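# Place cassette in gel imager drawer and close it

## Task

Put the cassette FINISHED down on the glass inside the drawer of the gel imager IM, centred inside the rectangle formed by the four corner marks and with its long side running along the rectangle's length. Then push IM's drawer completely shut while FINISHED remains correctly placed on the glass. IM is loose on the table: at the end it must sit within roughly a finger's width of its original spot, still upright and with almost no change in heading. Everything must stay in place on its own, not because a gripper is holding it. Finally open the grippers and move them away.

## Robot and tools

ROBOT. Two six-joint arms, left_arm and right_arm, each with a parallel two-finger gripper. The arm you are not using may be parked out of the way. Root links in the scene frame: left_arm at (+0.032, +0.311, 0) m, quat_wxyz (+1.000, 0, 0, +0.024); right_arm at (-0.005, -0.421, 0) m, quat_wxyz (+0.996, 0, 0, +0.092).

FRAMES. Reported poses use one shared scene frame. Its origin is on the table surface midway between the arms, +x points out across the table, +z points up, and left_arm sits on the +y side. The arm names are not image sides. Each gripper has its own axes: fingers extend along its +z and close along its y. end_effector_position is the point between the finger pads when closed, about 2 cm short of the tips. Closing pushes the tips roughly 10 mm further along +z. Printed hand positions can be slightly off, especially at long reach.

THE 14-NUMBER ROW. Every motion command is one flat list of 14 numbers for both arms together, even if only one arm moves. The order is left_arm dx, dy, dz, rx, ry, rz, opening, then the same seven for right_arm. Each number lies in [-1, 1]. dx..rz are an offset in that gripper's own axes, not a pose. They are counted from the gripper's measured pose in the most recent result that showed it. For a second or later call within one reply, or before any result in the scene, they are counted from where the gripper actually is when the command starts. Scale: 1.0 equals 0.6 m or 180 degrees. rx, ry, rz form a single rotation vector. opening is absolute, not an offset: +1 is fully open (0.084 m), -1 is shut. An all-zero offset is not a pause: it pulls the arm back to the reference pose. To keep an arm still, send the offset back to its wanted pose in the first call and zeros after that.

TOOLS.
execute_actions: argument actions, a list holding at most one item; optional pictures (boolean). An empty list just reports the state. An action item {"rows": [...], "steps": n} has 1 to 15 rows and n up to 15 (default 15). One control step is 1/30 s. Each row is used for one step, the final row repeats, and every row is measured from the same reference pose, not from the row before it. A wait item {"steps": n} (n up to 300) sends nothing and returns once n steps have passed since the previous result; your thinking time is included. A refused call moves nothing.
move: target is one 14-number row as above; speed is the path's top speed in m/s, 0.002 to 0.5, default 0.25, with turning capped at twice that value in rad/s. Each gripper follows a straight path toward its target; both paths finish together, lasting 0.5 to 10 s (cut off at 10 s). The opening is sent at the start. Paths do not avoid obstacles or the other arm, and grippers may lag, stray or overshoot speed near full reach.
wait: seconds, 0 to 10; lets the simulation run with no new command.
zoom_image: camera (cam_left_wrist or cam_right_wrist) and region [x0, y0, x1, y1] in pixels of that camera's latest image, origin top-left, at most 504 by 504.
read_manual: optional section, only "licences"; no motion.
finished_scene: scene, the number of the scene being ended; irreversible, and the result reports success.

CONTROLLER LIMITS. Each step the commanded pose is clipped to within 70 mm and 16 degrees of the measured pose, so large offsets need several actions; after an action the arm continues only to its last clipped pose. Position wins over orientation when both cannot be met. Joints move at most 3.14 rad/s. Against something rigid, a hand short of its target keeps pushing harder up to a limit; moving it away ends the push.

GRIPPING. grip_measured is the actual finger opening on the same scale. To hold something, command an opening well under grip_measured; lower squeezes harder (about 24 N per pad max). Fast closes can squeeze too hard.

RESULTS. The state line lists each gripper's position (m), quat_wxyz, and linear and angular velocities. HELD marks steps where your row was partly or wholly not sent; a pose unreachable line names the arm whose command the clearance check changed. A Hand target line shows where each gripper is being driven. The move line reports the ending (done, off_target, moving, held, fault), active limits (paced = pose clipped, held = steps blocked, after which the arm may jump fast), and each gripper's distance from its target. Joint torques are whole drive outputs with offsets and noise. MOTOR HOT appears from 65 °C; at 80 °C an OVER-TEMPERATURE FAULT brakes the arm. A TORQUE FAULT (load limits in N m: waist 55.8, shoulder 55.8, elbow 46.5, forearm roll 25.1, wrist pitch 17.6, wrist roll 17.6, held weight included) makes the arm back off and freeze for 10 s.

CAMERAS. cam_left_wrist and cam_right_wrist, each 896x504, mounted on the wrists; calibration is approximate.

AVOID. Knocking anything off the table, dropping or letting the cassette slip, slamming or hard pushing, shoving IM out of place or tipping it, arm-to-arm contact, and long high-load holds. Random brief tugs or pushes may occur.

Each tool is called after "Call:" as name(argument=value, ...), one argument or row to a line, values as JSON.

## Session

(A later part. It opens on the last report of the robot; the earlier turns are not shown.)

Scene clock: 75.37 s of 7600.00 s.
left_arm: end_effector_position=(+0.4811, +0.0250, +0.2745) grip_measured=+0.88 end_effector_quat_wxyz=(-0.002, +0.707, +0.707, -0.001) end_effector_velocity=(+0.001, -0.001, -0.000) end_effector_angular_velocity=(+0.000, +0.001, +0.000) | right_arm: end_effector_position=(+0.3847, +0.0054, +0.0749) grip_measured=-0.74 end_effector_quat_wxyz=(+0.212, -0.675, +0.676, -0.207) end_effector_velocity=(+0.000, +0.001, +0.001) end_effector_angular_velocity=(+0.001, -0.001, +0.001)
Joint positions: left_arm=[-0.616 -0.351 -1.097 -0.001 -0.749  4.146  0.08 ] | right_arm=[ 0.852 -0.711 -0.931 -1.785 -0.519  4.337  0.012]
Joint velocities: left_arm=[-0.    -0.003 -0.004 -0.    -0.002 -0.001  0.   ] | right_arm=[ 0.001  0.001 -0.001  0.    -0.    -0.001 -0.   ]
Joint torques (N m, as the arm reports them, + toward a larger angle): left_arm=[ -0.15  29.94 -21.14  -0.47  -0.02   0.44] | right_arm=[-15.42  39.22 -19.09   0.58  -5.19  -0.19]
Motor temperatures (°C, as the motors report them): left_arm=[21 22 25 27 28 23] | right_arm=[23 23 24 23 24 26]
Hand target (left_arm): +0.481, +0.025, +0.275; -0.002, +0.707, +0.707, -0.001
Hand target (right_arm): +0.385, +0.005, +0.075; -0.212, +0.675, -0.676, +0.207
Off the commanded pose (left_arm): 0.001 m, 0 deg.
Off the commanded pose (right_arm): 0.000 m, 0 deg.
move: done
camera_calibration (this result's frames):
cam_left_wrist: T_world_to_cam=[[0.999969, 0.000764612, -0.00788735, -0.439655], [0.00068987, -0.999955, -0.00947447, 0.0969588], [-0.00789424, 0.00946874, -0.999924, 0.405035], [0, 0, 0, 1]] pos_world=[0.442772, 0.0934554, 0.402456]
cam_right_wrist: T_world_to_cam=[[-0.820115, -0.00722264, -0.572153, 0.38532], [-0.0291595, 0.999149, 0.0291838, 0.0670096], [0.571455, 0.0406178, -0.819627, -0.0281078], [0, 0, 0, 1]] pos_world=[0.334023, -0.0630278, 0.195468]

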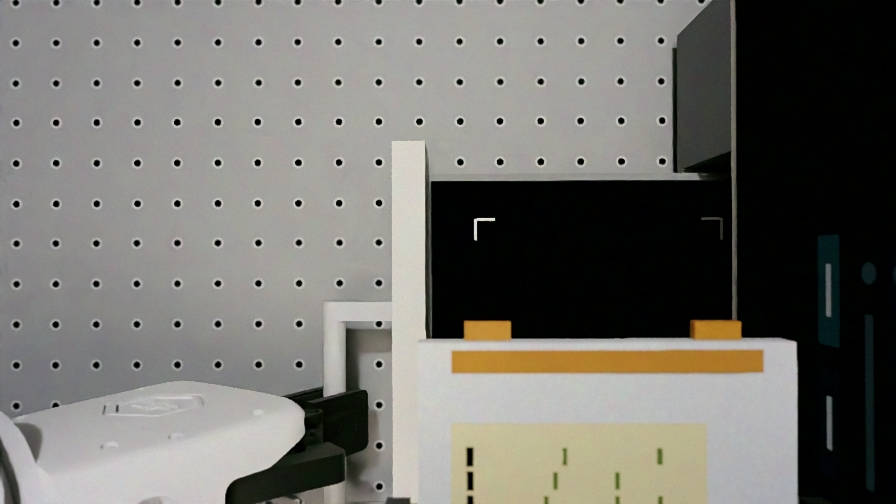

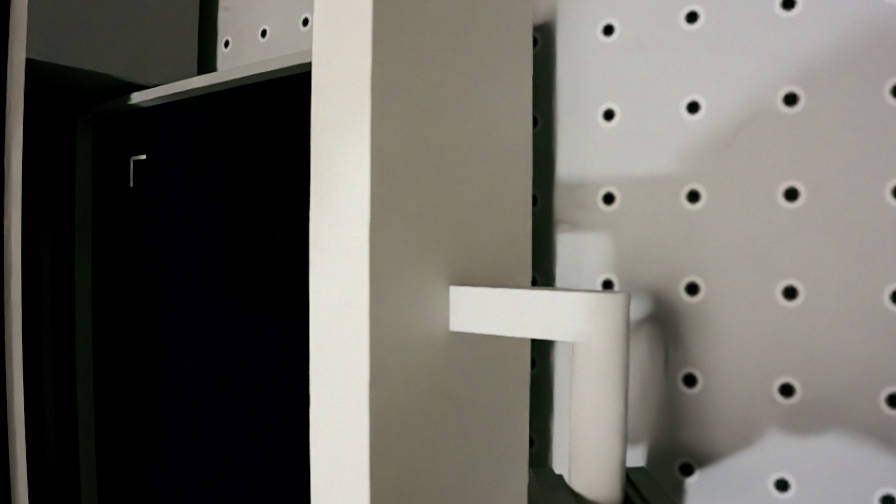

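Call:
move(
  target=[0,0,0,0,0,0,0,0,0,0,0,0,0,-0.45],
)

Call:
move(
  target=[0,0,0,0,0,0,0,0,0.068,-0.048,0,0,0,-0.45],
  speed=0.03,
)

Scene clock: 82.67 s of 7600.00 s.
left_arm: end_effector_position=(+0.4811, +0.0250, +0.2745) grip_measured=+0.88 end_effector_quat_wxyz=(-0.002, +0.707, +0.707, -0.001) end_effector_velocity=(+0.000, +0.000, +0.000) end_effector_angular_velocity=(-0.001, -0.001, +0.000) | right_arm: end_effector_position=(+0.3847, +0.0054, +0.0749) grip_measured=-0.47 end_effector_quat_wxyz=(+0.212, -0.674, +0.676, -0.208) end_effector_velocity=(-0.001, +0.000, -0.000) end_effector_angular_velocity=(+0.000, +0.001, +0.001)
Joint positions: left_arm=[-0.616 -0.351 -1.097 -0.001 -0.749  4.146  0.08 ] | right_arm=[ 0.852 -0.711 -0.931 -1.785 -0.519  4.337  0.024]
Joint velocities: left_arm=[ 0.001 -0.    -0.001 -0.     0.     0.    -0.   ] | right_arm=[ 0.001 -0.     0.     0.     0.001 -0.     0.   ]
Joint torques (N m, as the arm reports them, + toward a larger angle): left_arm=[  0.    29.19 -22.08  -0.45  -0.11   0.38] | right_arm=[ -8.7   33.35 -20.1   -0.38  -0.84  -0.02]
Motor temperatures (°C, as the motors report them): left_arm=[21 22 25 27 27 23] | right_arm=[23 23 24 23 24 26]
Hand target (left_arm): +0.481, +0.025, +0.275; -0.002, +0.707, +0.707, -0.001
Hand target (right_arm): +0.385, +0.005, +0.075; -0.212, +0.675, -0.676, +0.207
Off the commanded pose (left_arm): 0.000 m, 0 deg.
Off the commanded pose (right_arm): 0.000 m, 0 deg.
After step 90, 3.60 s passed at rest.
move: done
camera_calibration (this result's frames):
cam_left_wrist: T_world_to_cam=[[0.999969, 0.000763899, -0.00788643, -0.439656], [0.00068917, -0.999955, -0.00947394, 0.0969577], [-0.00789331, 0.00946821, -0.999924, 0.405035], [0, 0, 0, 1]] pos_world=[0.442773, 0.0934542, 0.402456]
cam_right_wrist: T_world_to_cam=[[-0.820038, -0.00719422, -0.572264, 0.385345], [-0.0291128, 0.999151, 0.029157, 0.0670087], [0.571568, 0.0405701, -0.819551, -0.0281517], [0, 0, 0, 1]] pos_world=[0.334039, -0.0630374, 0.195493]

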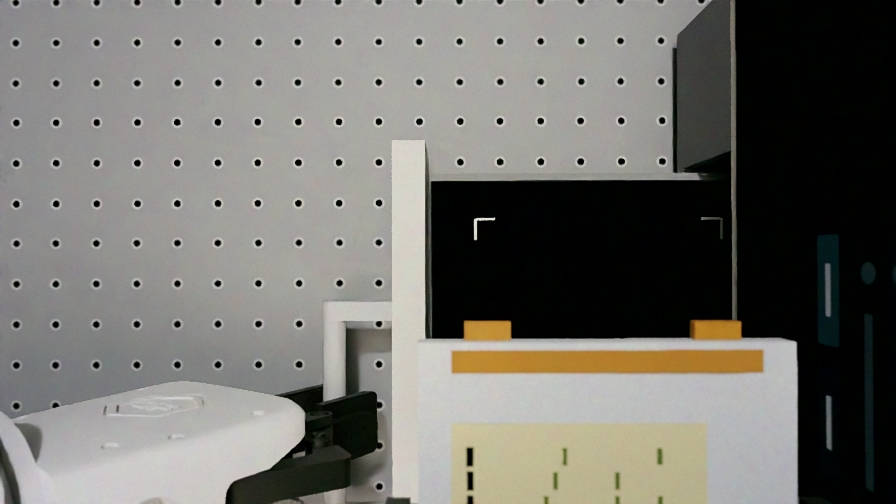

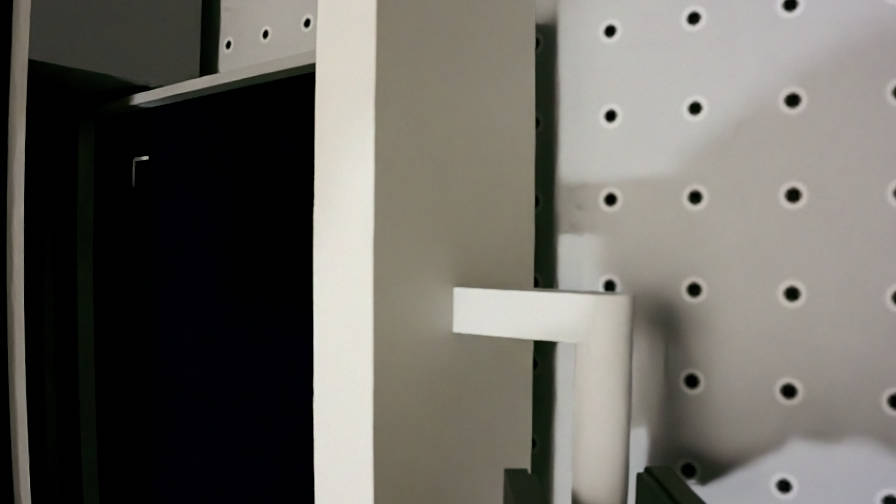

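Scene clock: 84.60 s of 7600.00 s.
left_arm: end_effector_position=(+0.4811, +0.0250, +0.2745) grip_measured=+0.88 end_effector_quat_wxyz=(-0.002, +0.707, +0.707, -0.001) end_effector_velocity=(+0.000, -0.000, +0.000) end_effector_angular_velocity=(-0.000, -0.001, +0.000) | right_arm: end_effector_position=(+0.3349, +0.0053, +0.0756) grip_measured=-0.47 end_effector_quat_wxyz=(+0.212, -0.674, +0.676, -0.208) end_effector_velocity=(-0.001, -0.001, +0.000) end_effector_angular_velocity=(-0.001, +0.000, -0.001)
Joint positions: left_arm=[-0.616 -0.351 -1.097 -0.001 -0.749  4.146  0.08 ] | right_arm=[ 0.944 -0.677 -0.863 -1.746 -0.544  4.396  0.024]
Joint velocities: left_arm=[-0.    -0.    -0.    -0.     0.    -0.001  0.   ] | right_arm=[ 0.001  0.002  0.003  0.002 -0.001  0.     0.   ]
Joint torques (N m, as the arm reports them, + toward a larger angle): left_arm=[  0.47  28.8  -21.83  -0.49  -0.1    0.39] | right_arm=[ -7.25  31.36 -17.28   0.05   0.    -0.07]
Motor temperatures (°C, as the motors report them): left_arm=[21 23 25 27 27 23] | right_arm=[23 23 24 23 24 26]
Hand target (left_arm): +0.481, +0.025, +0.275; -0.002, +0.707, +0.707, -0.001
Hand target (right_arm): +0.335, +0.005, +0.075; -0.211, +0.674, -0.676, +0.207
Off the commanded pose (left_arm): 0.000 m, 0 deg.
Off the commanded pose (right_arm): 0.000 m, 0 deg.
move: done
camera_calibration (this result's frames):
cam_left_wrist: T_world_to_cam=[[0.999969, 0.000764245, -0.00788642, -0.439656], [0.000689517, -0.999955, -0.00947386, 0.0969575], [-0.00789331, 0.00946812, -0.999924, 0.405035], [0, 0, 0, 1]] pos_world=[0.442773, 0.0934542, 0.402456]
cam_right_wrist: T_world_to_cam=[[-0.819887, -0.00687482, -0.572484, 0.344881], [-0.0287919, 0.999158, 0.0292359, 0.0655458], [0.571801, 0.0404531, -0.819395, 0.000761313], [0, 0, 0, 1]] pos_world=[0.284215, -0.0631504, 0.196146]

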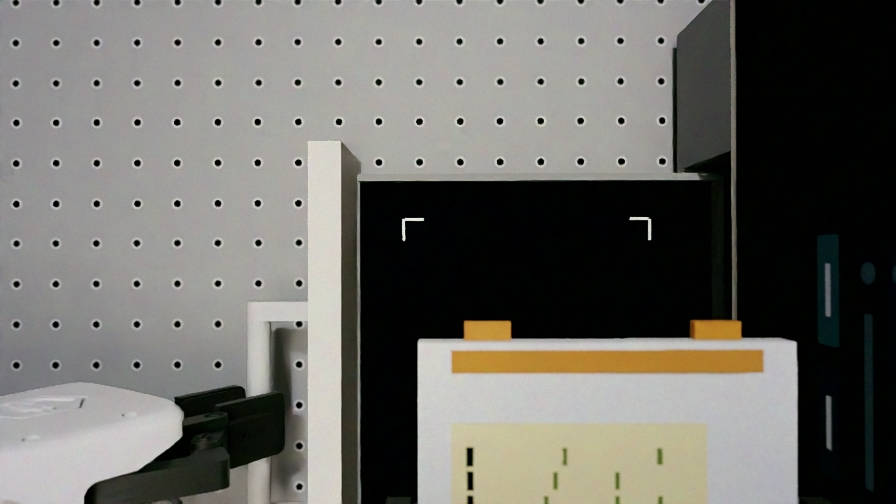

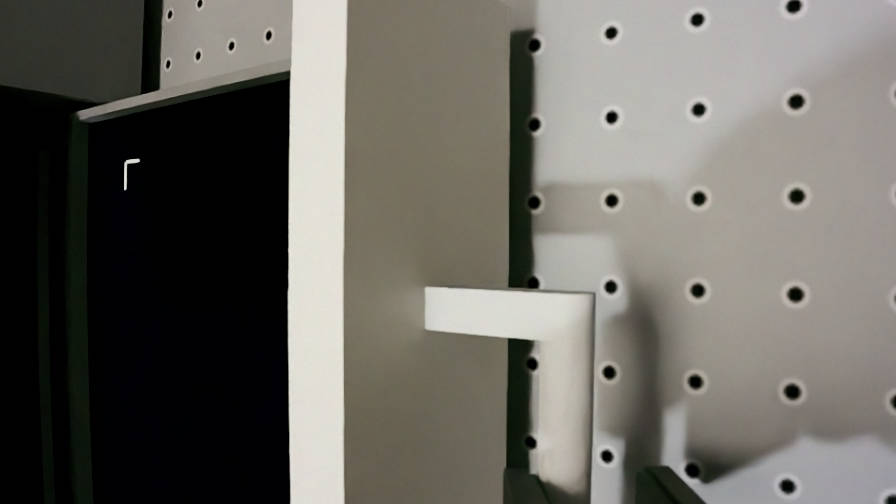

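Call:
move(
  target=[-0.16,0,0,0,0,0,0,0,-0.004,0.003,0,0,0,-0.45],
  speed=0.12,
)

Scene clock: 91.73 s of 7600.00 s.
left_arm: end_effector_position=(+0.4814, -0.0705, +0.2746) grip_measured=+0.88 end_effector_quat_wxyz=(-0.002, +0.707, +0.707, -0.000) end_effector_velocity=(-0.000, -0.001, -0.000) end_effector_angular_velocity=(+0.001, +0.001, +0.000) | right_arm: end_effector_position=(+0.3379, +0.0053, +0.0755) grip_measured=-0.47 end_effector_quat_wxyz=(+0.212, -0.674, +0.676, -0.208) end_effector_velocity=(-0.000, +0.001, -0.000) end_effector_angular_velocity=(-0.000, +0.000, +0.002)
Joint positions: left_arm=[-0.753 -0.483 -1.28   0.    -0.801  4.008  0.08 ] | right_arm=[ 0.938 -0.679 -0.867 -1.749 -0.543  4.393  0.024]
Joint velocities: left_arm=[-0.001 -0.002 -0.003  0.001 -0.002 -0.002 -0.   ] | right_arm=[ 0.001 -0.    -0.    -0.001  0.001 -0.001 -0.   ]
Joint torques (N m, as the arm reports them, + toward a larger angle): left_arm=[  0.54  32.92 -21.55  -0.14  -0.12   0.56] | right_arm=[ -9.66  31.83 -18.57  -0.2   -0.83  -0.11]
Motor temperatures (°C, as the motors report them): left_arm=[21 23 25 27 27 23] | right_arm=[23 23 24 23 24 26]
Hand target (left_arm): +0.481, -0.071, +0.274; -0.002, +0.707, +0.707, -0.000
Hand target (right_arm): +0.338, +0.005, +0.075; -0.212, +0.674, -0.676, +0.208
Off the commanded pose (left_arm): 0.001 m, 0 deg.
Off the commanded pose (right_arm): 0.000 m, 0 deg.
After step 90, 2.97 s passed at rest.
move: done
camera_calibration (this result's frames):
cam_left_wrist: T_world_to_cam=[[0.999973, 0.000895156, -0.00733643, -0.440068], [0.000818636, -0.999945, -0.0104264, 0.00161341], [-0.00734536, 0.0104202, -0.999919, 0.405786], [0, 0, 0, 1]] pos_world=[0.443036, -0.0022211, 0.402541]
cam_right_wrist: T_world_to_cam=[[-0.819889, -0.0068952, -0.572481, 0.347262], [-0.0288085, 0.999158, 0.0292244, 0.0656375], [0.571797, 0.0404531, -0.819397, -0.00104969], [0, 0, 0, 1]] pos_world=[0.287207, -0.0631453, 0.196022]

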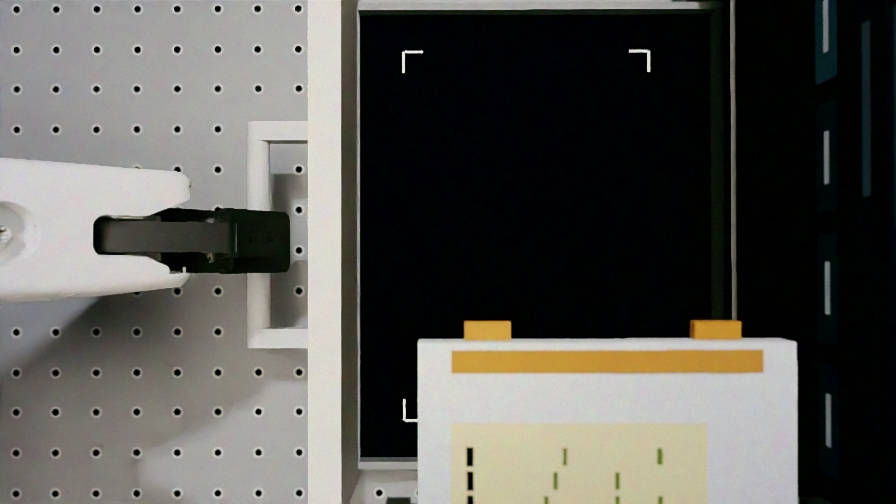

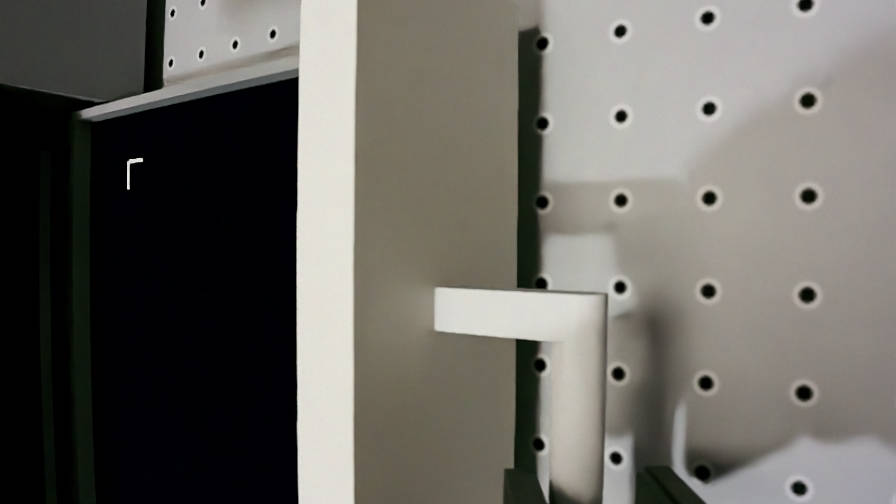

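Call:
move(
  target=[0.128,0.0175,0.31,0,0,0,0,0,0,0,0,0,0,-0.45],
  speed=0.12,
)

Scene clock: 97.53 s of 7600.00 s.
left_arm: end_effector_position=(+0.4919, +0.0062, +0.0893) grip_measured=+0.88 end_effector_quat_wxyz=(-0.001, +0.707, +0.707, -0.000) end_effector_velocity=(-0.001, +0.001, -0.002) end_effector_angular_velocity=(+0.001, +0.002, +0.001) | right_arm: end_effector_position=(+0.3379, +0.0053, +0.0755) grip_measured=-0.47 end_effector_quat_wxyz=(+0.212, -0.674, +0.676, -0.208) end_effector_velocity=(+0.000, -0.000, +0.000) end_effector_angular_velocity=(-0.001, -0.001, -0.000)
Joint positions: left_arm=[-0.635 -0.685 -1.091  0.    -0.409  4.126  0.08 ] | right_arm=[ 0.938 -0.679 -0.867 -1.749 -0.543  4.393  0.024]
Joint velocities: left_arm=[ 0.001 -0.003  0.001 -0.001  0.002  0.001 -0.   ] | right_arm=[-0.     0.     0.001  0.    -0.001 -0.001  0.   ]
Joint torques (N m, as the arm reports them, + toward a larger angle): left_arm=[  0.4   34.37 -17.36  -0.12  -0.06   0.46] | right_arm=[ -9.02  31.57 -19.03  -0.63  -0.82  -0.06]
Motor temperatures (°C, as the motors report them): left_arm=[21 23 25 27 27 23] | right_arm=[23 23 24 23 24 26]
Hand target (left_arm): +0.492, +0.006, +0.089; -0.002, +0.707, +0.707, -0.000
Hand target (right_arm): +0.338, +0.005, +0.075; -0.212, +0.674, -0.676, +0.208
Off the commanded pose (left_arm): 0.001 m, 0 deg.
Off the commanded pose (right_arm): 0.000 m, 0 deg.
After step 90, 0.77 s passed at rest.
move: done
camera_calibration (this result's frames):
cam_left_wrist: T_world_to_cam=[[0.999975, 0.0011556, -0.00703033, -0.451961], [0.00108771, -0.999953, -0.00965309, 0.0761386], [-0.00704116, 0.0096452, -0.999929, 0.219647], [0, 0, 0, 1]] pos_world=[0.453413, 0.0745388, 0.217189]
cam_right_wrist: T_world_to_cam=[[-0.819889, -0.00689529, -0.572481, 0.347262], [-0.0288085, 0.999158, 0.0292242, 0.0656376], [0.571797, 0.040453, -0.819397, -0.00104971], [0, 0, 0, 1]] pos_world=[0.287207, -0.0631453, 0.196022]

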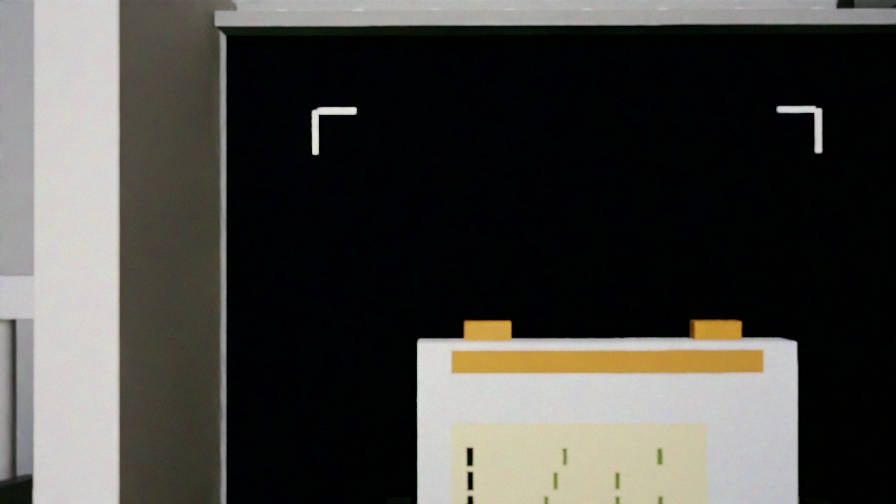

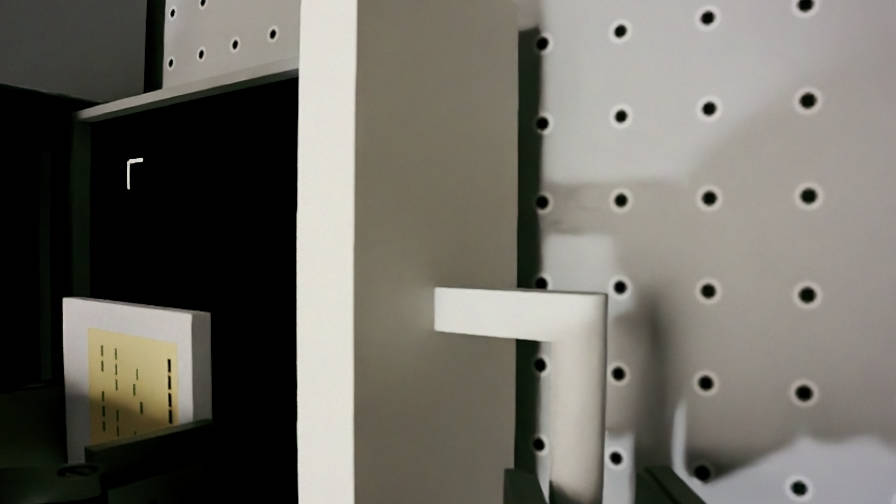

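Call:
move(
  target=[0,0,0.051,0,0,0,0,0,0,0,0,0,0,-0.45],
  speed=0.025,
)

Scene clock: 102.77 s of 7600.00 s.
left_arm: end_effector_position=(+0.4919, +0.0062, +0.0588) grip_measured=+0.88 end_effector_quat_wxyz=(-0.001, +0.707, +0.707, -0.000) end_effector_velocity=(+0.001, -0.001, +0.000) end_effector_angular_velocity=(-0.002, -0.003, -0.000) | right_arm: end_effector_position=(+0.3379, +0.0053, +0.0755) grip_measured=-0.47 end_effector_quat_wxyz=(+0.212, -0.674, +0.676, -0.208) end_effector_velocity=(-0.000, +0.001, +0.000) end_effector_angular_velocity=(+0.001, +0.001, +0.003)
Joint positions: left_arm=[-0.635 -0.744 -1.099  0.    -0.357  4.126  0.08 ] | right_arm=[ 0.938 -0.679 -0.867 -1.749 -0.543  4.393  0.024]
Joint velocities: left_arm=[-0.    -0.001 -0.002  0.     0.002 -0.     0.   ] | right_arm=[ 0.001  0.001 -0.001 -0.001  0.001 -0.001 -0.   ]
Joint torques (N m, as the arm reports them, + toward a larger angle): left_arm=[  0.7   34.41 -16.81  -0.23  -0.07   0.38] | right_arm=[ -9.33  31.71 -19.42  -0.35  -0.81  -0.09]
Motor temperatures (°C, as the motors report them): left_arm=[21 23 25 27 27 23] | right_arm=[23 23 24 23 24 26]
Hand target (left_arm): +0.492, +0.006, +0.059; -0.001, +0.707, +0.707, -0.000
Hand target (right_arm): +0.338, +0.005, +0.075; -0.212, +0.674, -0.676, +0.208
Off the commanded pose (left_arm): 0.000 m, 0 deg.
Off the commanded pose (right_arm): 0.000 m, 0 deg.
After step 90, 0.77 s passed at rest.
move: done
camera_calibration (this result's frames):
cam_left_wrist: T_world_to_cam=[[0.999975, 0.00118588, -0.00691011, -0.45225], [0.00111905, -0.999953, -0.0096665, 0.0758338], [-0.00692124, 0.00965853, -0.999929, 0.189152], [0, 0, 0, 1]] pos_world=[0.453463, 0.0745396, 0.186747]
cam_right_wrist: T_world_to_cam=[[-0.819889, -0.00689528, -0.572481, 0.347262], [-0.0288086, 0.999158, 0.0292243, 0.0656375], [0.571798, 0.040453, -0.819397, -0.00104975], [0, 0, 0, 1]] pos_world=[0.287207, -0.0631453, 0.196022]

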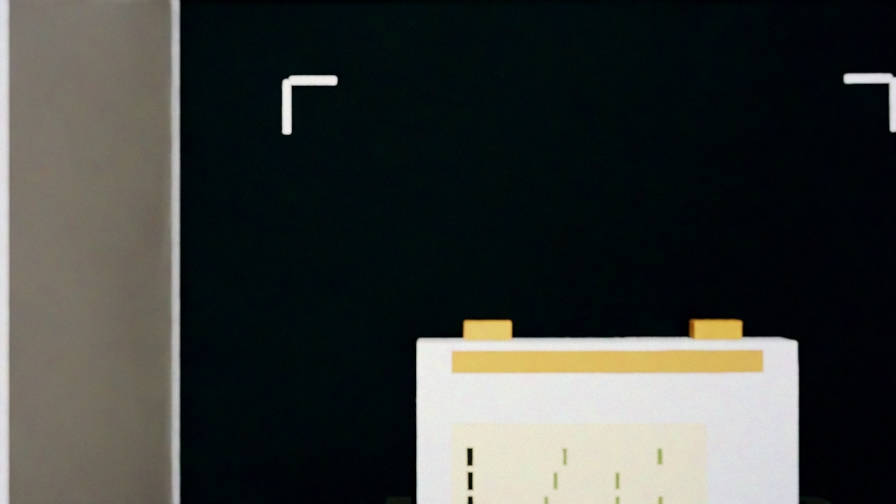

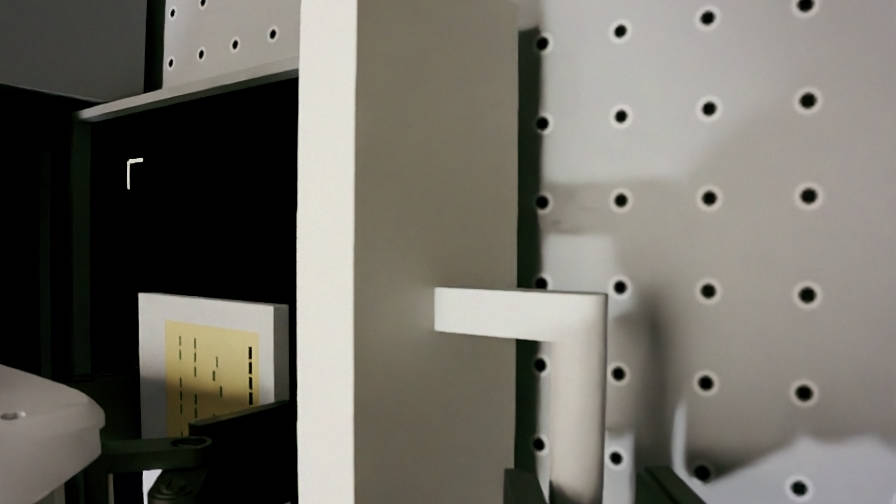

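Call:
move(
  target=[0,0,0.0025,0,0,0,0,0,0,0,0,0,0,-0.45],
  speed=0.01,
)

Call:
move(
  target=[0,0,0,0,0,0,1,0,0,0,0,0,0,-0.45],
)

Call:
move(
  target=[0,0,-0.36,0,0,0,1,0,0,0,0,0,0,-0.45],
  speed=0.15,
)

Scene clock: 107.37 s of 7600.00 s.
left_arm: end_effector_position=(+0.4919, +0.0062, +0.0573) grip_measured=+0.88 end_effector_quat_wxyz=(-0.001, +0.707, +0.707, -0.000) end_effector_velocity=(-0.000, -0.001, +0.000) end_effector_angular_velocity=(+0.000, +0.001, +0.000) | right_arm: end_effector_position=(+0.3379, +0.0053, +0.0755) grip_measured=-0.47 end_effector_quat_wxyz=(+0.212, -0.674, +0.676, -0.208) end_effector_velocity=(+0.001, +0.001, +0.001) end_effector_angular_velocity=(+0.002, -0.001, -0.002)
Joint positions: left_arm=[-0.635 -0.747 -1.099  0.    -0.355  4.126  0.08 ] | right_arm=[ 0.938 -0.679 -0.867 -1.749 -0.543  4.393  0.024]
Joint velocities: left_arm=[-0.001 -0.    -0.001 -0.    -0.001 -0.001  0.   ] | right_arm=[-0.    -0.    -0.003  0.001 -0.001  0.001  0.   ]
Joint torques (N m, as the arm reports them, + toward a larger angle): left_arm=[  0.35  34.86 -16.34  -0.55  -0.03   0.36] | right_arm=[ -8.43  32.16 -18.73  -0.07  -0.78  -0.11]
Motor temperatures (°C, as the motors report them): left_arm=[21 23 25 27 27 23] | right_arm=[23 23 24 23 24 26]
Hand target (left_arm): +0.492, +0.006, +0.057; -0.001, +0.707, +0.707, -0.000
Hand target (right_arm): +0.338, +0.005, +0.075; -0.212, +0.674, -0.676, +0.208
Off the commanded pose (left_arm): 0.000 m, 0 deg.
Off the commanded pose (right_arm): 0.000 m, 0 deg.
After step 90, 0.90 s passed at rest.
move: done
camera_calibration (this result's frames):
cam_left_wrist: T_world_to_cam=[[0.999975, 0.00118714, -0.00690874, -0.452262], [0.0011203, -0.999953, -0.00967006, 0.0758201], [-0.0069199, 0.00966208, -0.999929, 0.187665], [0, 0, 0, 1]] pos_world=[0.453465, 0.0745402, 0.185261]
cam_right_wrist: T_world_to_cam=[[-0.819889, -0.00689549, -0.572481, 0.347262], [-0.0288088, 0.999158, 0.0292242, 0.0656376], [0.571798, 0.040453, -0.819397, -0.00104976], [0, 0, 0, 1]] pos_world=[0.287207, -0.0631453, 0.196022]

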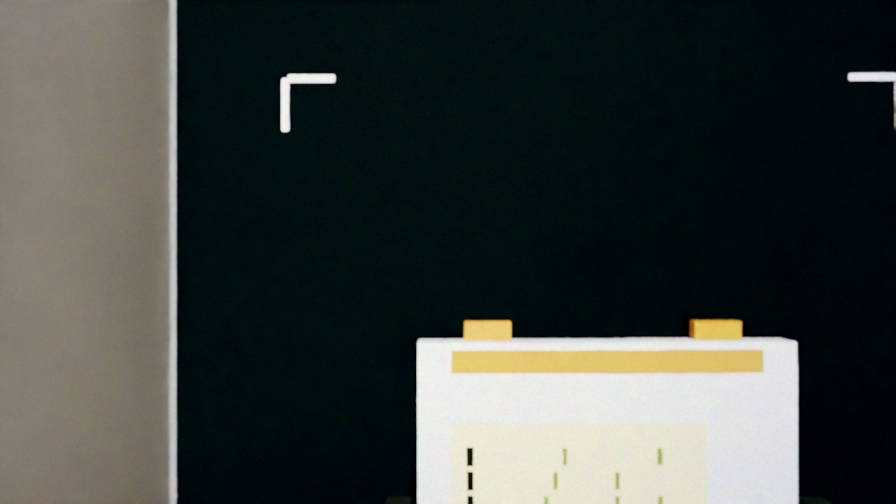

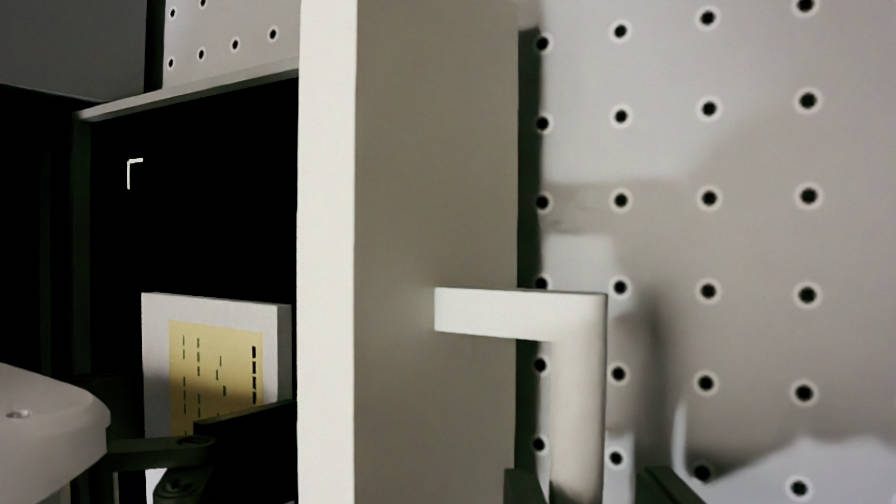

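Scene clock: 107.87 s of 7600.00 s.
left_arm: end_effector_position=(+0.4919, +0.0062, +0.0573) grip_measured=+1.00 end_effector_quat_wxyz=(-0.001, +0.707, +0.707, -0.000) end_effector_velocity=(+0.000, -0.000, +0.000) end_effector_angular_velocity=(+0.000, +0.000, -0.000) | right_arm: end_effector_position=(+0.3379, +0.0053, +0.0755) grip_measured=-0.47 end_effector_quat_wxyz=(+0.212, -0.674, +0.676, -0.208) end_effector_velocity=(+0.000, +0.000, -0.000) end_effector_angular_velocity=(+0.000, -0.000, -0.000)
Joint positions: left_arm=[-0.635 -0.747 -1.099  0.    -0.355  4.126  0.084] | right_arm=[ 0.938 -0.679 -0.867 -1.749 -0.543  4.393  0.024]
Joint velocities: left_arm=[-0.     0.    -0.001 -0.    -0.001  0.     0.   ] | right_arm=[ 0.    -0.001 -0.001  0.001 -0.    -0.    -0.   ]
Joint torques (N m, as the arm reports them, + toward a larger angle): left_arm=[  0.57  34.03 -16.71  -0.38  -0.04   0.35] | right_arm=[ -9.51  31.69 -18.91  -0.15  -0.84  -0.1 ]
Motor temperatures (°C, as the motors report them): left_arm=[21 23 25 27 27 23] | right_arm=[23 23 24 23 24 26]
Hand target (left_arm): +0.492, +0.006, +0.057; -0.001, +0.707, +0.707, -0.000
Hand target (right_arm): +0.338, +0.005, +0.075; -0.212, +0.674, -0.676, +0.208
Off the commanded pose (left_arm): 0.000 m, 0 deg.
Off the commanded pose (right_arm): 0.000 m, 0 deg.
move: done
camera_calibration (this result's frames):
cam_left_wrist: T_world_to_cam=[[0.999975, 0.00118682, -0.00689987, -0.452267], [0.00112011, -0.999953, -0.00966417, 0.0758172], [-0.00691102, 0.00965621, -0.999929, 0.187666], [0, 0, 0, 1]] pos_world=[0.453468, 0.0745382, 0.185265]
cam_right_wrist: T_world_to_cam=[[-0.819889, -0.00689529, -0.572481, 0.347262], [-0.0288085, 0.999158, 0.0292242, 0.0656376], [0.571798, 0.040453, -0.819397, -0.00104977], [0, 0, 0, 1]] pos_world=[0.287207, -0.0631453, 0.196022]

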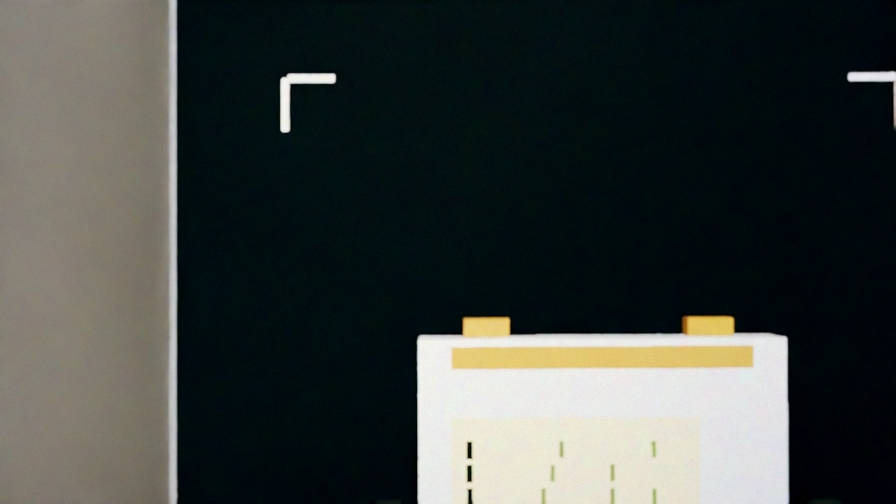

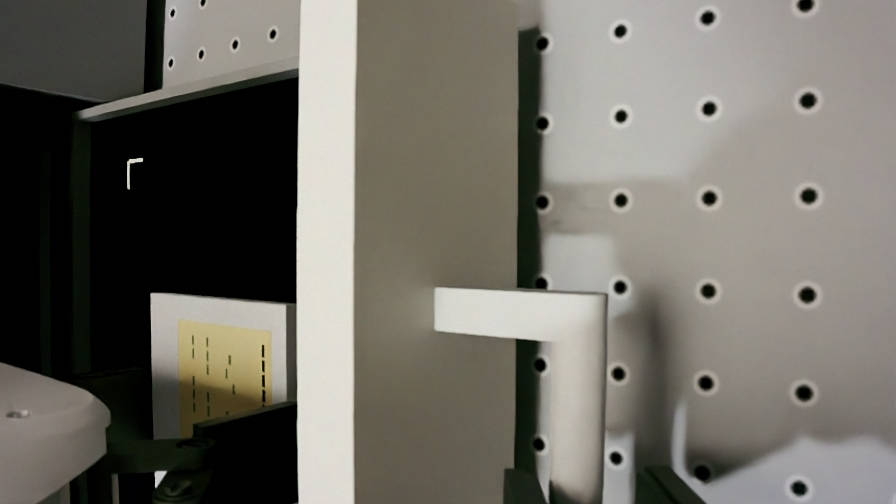

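Scene clock: 109.67 s of 7600.00 s.
left_arm: end_effector_position=(+0.4916, +0.0060, +0.2725) grip_measured=+1.00 end_effector_quat_wxyz=(-0.002, +0.707, +0.707, -0.001) end_effector_velocity=(+0.000, -0.000, +0.002) end_effector_angular_velocity=(-0.001, -0.001, -0.001) | right_arm: end_effector_position=(+0.3379, +0.0053, +0.0755) grip_measured=-0.47 end_effector_quat_wxyz=(+0.212, -0.674, +0.676, -0.208) end_effector_velocity=(-0.001, -0.001, -0.000) end_effector_angular_velocity=(-0.002, +0.002, +0.001)
Joint positions: left_arm=[-0.635 -0.398 -1.155 -0.001 -0.761  4.127  0.084] | right_arm=[ 0.938 -0.679 -0.867 -1.749 -0.543  4.393  0.024]
Joint velocities: left_arm=[-0.     0.003 -0.002  0.    -0.003  0.001  0.   ] | right_arm=[ 0.     0.001  0.002  0.     0.001 -0.001  0.   ]
Joint torques (N m, as the arm reports them, + toward a larger angle): left_arm=[  0.26  30.35 -21.4   -0.33  -0.12   0.3 ] | right_arm=[ -8.84  31.96 -18.97  -0.03  -0.76  -0.04]
Motor temperatures (°C, as the motors report them): left_arm=[21 23 25 27 27 23] | right_arm=[23 23 24 23 24 26]
Hand target (left_arm): +0.492, +0.006, +0.273; -0.001, +0.707, +0.707, -0.000
Hand target (right_arm): +0.338, +0.005, +0.075; -0.212, +0.674, -0.676, +0.208
Off the commanded pose (left_arm): 0.001 m, 0 deg.
Off the commanded pose (right_arm): 0.000 m, 0 deg.
move: done
camera_calibration (this result's frames):
cam_left_wrist: T_world_to_cam=[[0.999969, 0.000849357, -0.00783721, -0.450171], [0.000774018, -0.999954, -0.00961104, 0.0779396], [-0.00784501, 0.00960468, -0.999923, 0.403225], [0, 0, 0, 1]] pos_world=[0.45326, 0.0744454, 0.400415]
cam_right_wrist: T_world_to_cam=[[-0.819889, -0.00689551, -0.572481, 0.347262], [-0.0288088, 0.999158, 0.0292242, 0.0656376], [0.571798, 0.0404531, -0.819397, -0.00104978], [0, 0, 0, 1]] pos_world=[0.287207, -0.0631453, 0.196022]

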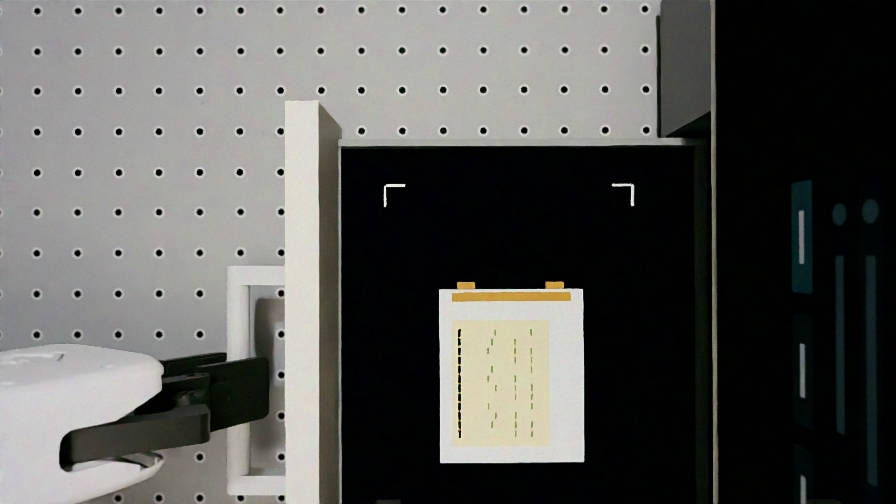

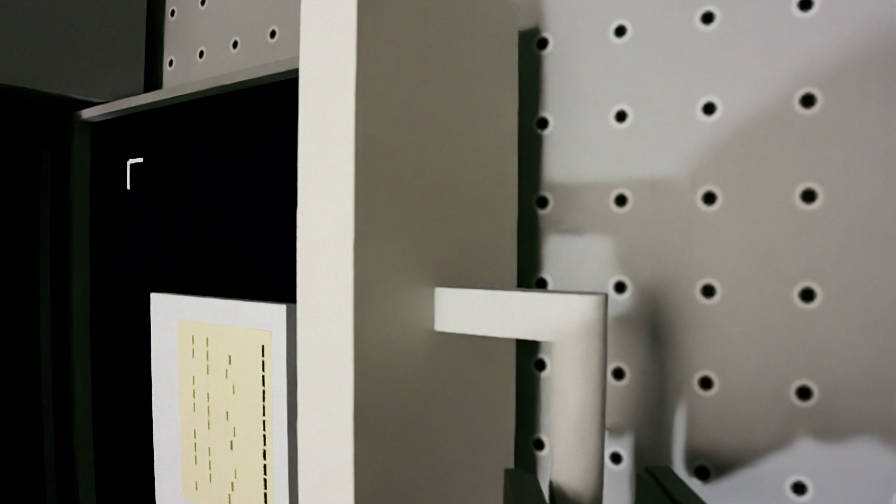

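Call:
move(
  target=[0.3,-0.1,0,0,0,0,1,0,-0.268,0.189,0,0,0,-0.45],
  speed=0.05,
)

Scene clock: 117.30 s of 7600.00 s.
left_arm: end_effector_position=(+0.4311, +0.1853, +0.2723) grip_measured=+1.00 end_effector_quat_wxyz=(-0.001, +0.707, +0.707, -0.002) end_effector_velocity=(-0.001, +0.001, -0.000) end_effector_angular_velocity=(+0.000, -0.000, -0.002) | right_arm: end_effector_position=(+0.5350, +0.0056, +0.0736) grip_measured=-0.47 end_effector_quat_wxyz=(+0.212, -0.674, +0.676, -0.208) end_effector_velocity=(+0.001, +0.000, +0.000) end_effector_angular_velocity=(+0.000, +0.001, -0.001)
Joint positions: left_arm=[-0.354 -0.088 -0.771 -0.003 -0.687  4.409  0.084] | right_arm=[ 0.63  -0.854 -1.215 -1.754 -0.43   4.063  0.024]
Joint velocities: left_arm=[ 0.001  0.001  0.002  0.     0.001  0.003 -0.   ] | right_arm=[-0.001 -0.001 -0.003  0.004  0.001 -0.004 -0.   ]
Joint torques (N m, as the arm reports them, + toward a larger angle): left_arm=[ -0.17  22.65 -20.68  -0.34   0.07   0.41] | right_arm=[ -8.85  38.02 -23.85  -0.32  -0.78  -0.15]
Motor temperatures (°C, as the motors report them): left_arm=[21 23 25 27 27 23] | right_arm=[23 23 24 23 24 26]
Hand target (left_arm): +0.431, +0.185, +0.272; -0.001, +0.707, +0.707, -0.002
Hand target (right_arm): +0.535, +0.006, +0.074; -0.212, +0.674, -0.676, +0.208
Off the commanded pose (left_arm): 0.001 m, 0 deg.
Off the commanded pose (right_arm): 0.001 m, 0 deg.
After step 90, 0.40 s passed at rest.
move: done
camera_calibration (this result's frames):
cam_left_wrist: T_world_to_cam=[[0.999963, 0.00085787, -0.0085504, -0.389659], [0.000794357, -0.999972, -0.00742873, 0.256643], [-0.00855654, 0.00742166, -0.999936, 0.40158], [0, 0, 0, 1]] pos_world=[0.392877, 0.25399, 0.400129]
cam_right_wrist: T_world_to_cam=[[-0.819086, -0.00730813, -0.573625, 0.507447], [-0.0291585, 0.999157, 0.0289062, 0.0712309], [0.57293, 0.0404027, -0.818608, -0.115934], [0, 0, 0, 1]] pos_world=[0.484142, -0.0627783, 0.19412]

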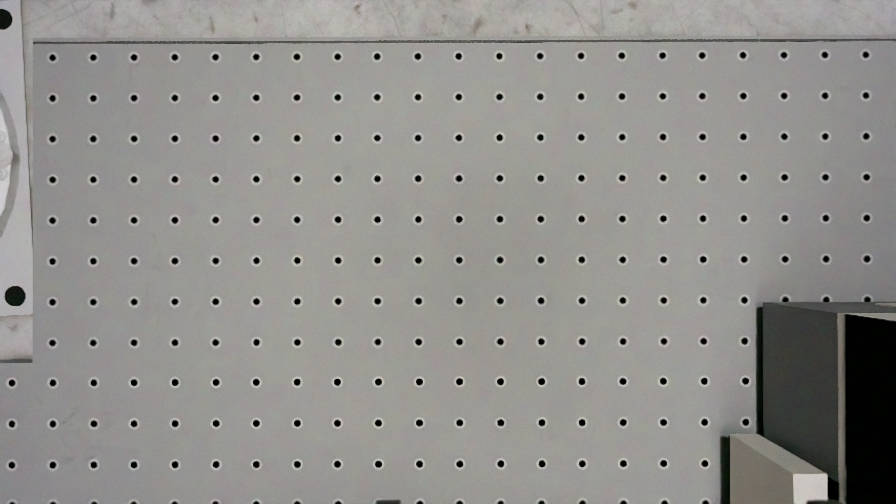

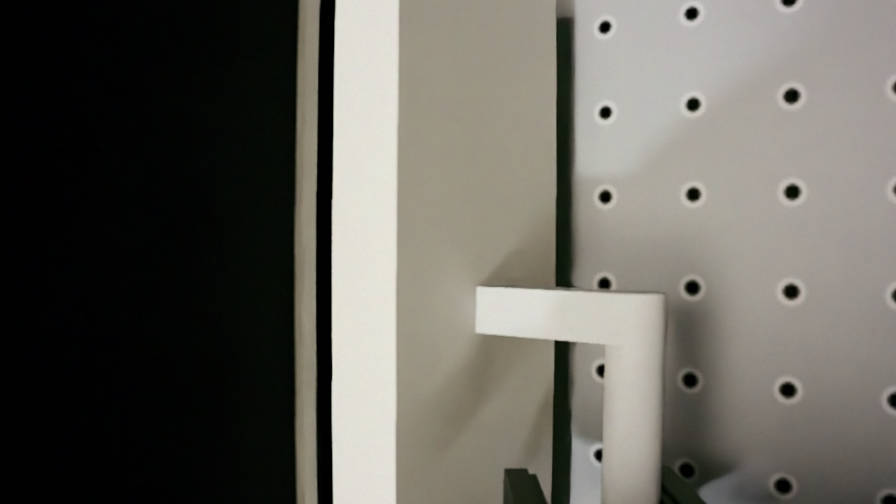

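Call:
move(
  target=[0,0,0,0,0,0,1,0,-0.009,0.0063,0,0,0,-0.45],
  speed=0.01,
)

Scene clock: 120.53 s of 7600.00 s.
left_arm: end_effector_position=(+0.4311, +0.1853, +0.2723) grip_measured=+1.00 end_effector_quat_wxyz=(-0.001, +0.707, +0.707, -0.002) end_effector_velocity=(-0.000, -0.000, -0.000) end_effector_angular_velocity=(-0.000, +0.000, +0.000) | right_arm: end_effector_position=(+0.5411, +0.0057, +0.0732) grip_measured=-0.47 end_effector_quat_wxyz=(+0.212, -0.675, +0.676, -0.208) end_effector_velocity=(+0.001, -0.000, -0.000) end_effector_angular_velocity=(-0.001, -0.000, -0.000)
Joint positions: left_arm=[-0.354 -0.088 -0.771 -0.003 -0.687  4.409  0.084] | right_arm=[ 0.622 -0.861 -1.23  -1.747 -0.424  4.047  0.024]
Joint velocities: left_arm=[-0.    -0.    -0.    -0.001 -0.     0.     0.   ] | right_arm=[-0.001 -0.001 -0.002  0.002 -0.    -0.004  0.   ]
Joint torques (N m, as the arm reports them, + toward a larger angle): left_arm=[ -0.24  22.16 -20.6   -0.25   0.06   0.39] | right_arm=[-11.31  39.43 -26.86  -0.88  -1.64  -0.13]
Motor temperatures (°C, as the motors report them): left_arm=[21 23 25 27 27 23] | right_arm=[23 23 24 23 24 26]
Hand target (left_arm): +0.431, +0.185, +0.272; -0.001, +0.707, +0.707, -0.002
Hand target (right_arm): +0.542, +0.006, +0.074; -0.212, +0.674, -0.676, +0.208
Off the commanded pose (left_arm): 0.000 m, 0 deg.
Off the commanded pose (right_arm): 0.001 m, 0 deg.
move: done
camera_calibration (this result's frames):
cam_left_wrist: T_world_to_cam=[[0.999963, 0.000858305, -0.00855035, -0.389659], [0.000794794, -0.999972, -0.00742855, 0.256644], [-0.00855648, 0.00742148, -0.999936, 0.40158], [0, 0, 0, 1]] pos_world=[0.392877, 0.253991, 0.400129]
cam_right_wrist: T_world_to_cam=[[-0.819761, -0.00764554, -0.572655, 0.512477], [-0.0295854, 0.999141, 0.0290122, 0.0716044], [0.571942, 0.0407253, -0.819283, -0.119201], [0, 0, 0, 1]] pos_world=[0.490403, -0.0627702, 0.193736]

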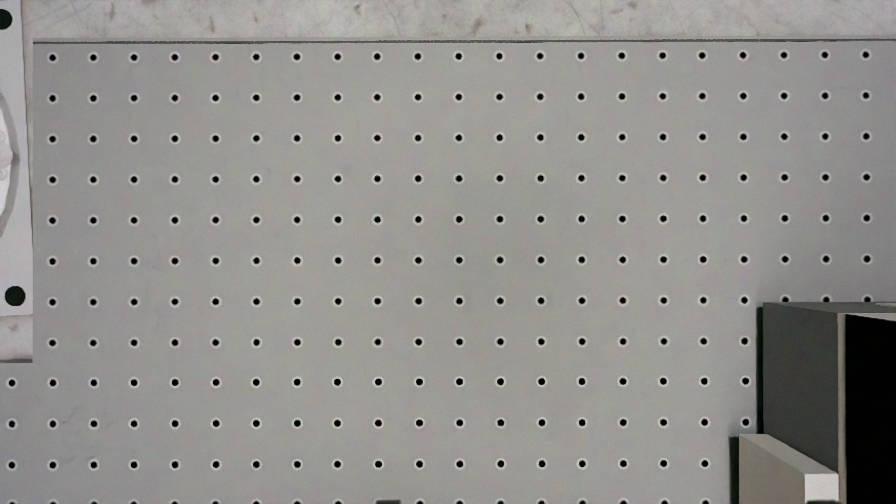

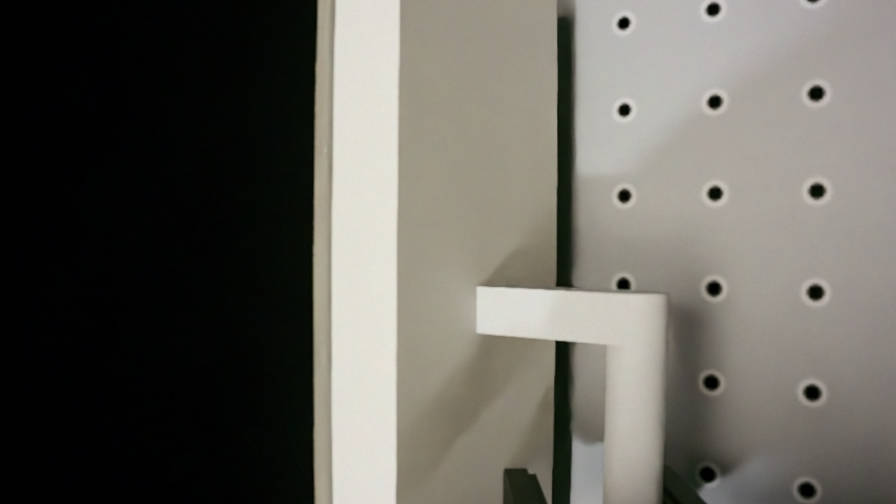

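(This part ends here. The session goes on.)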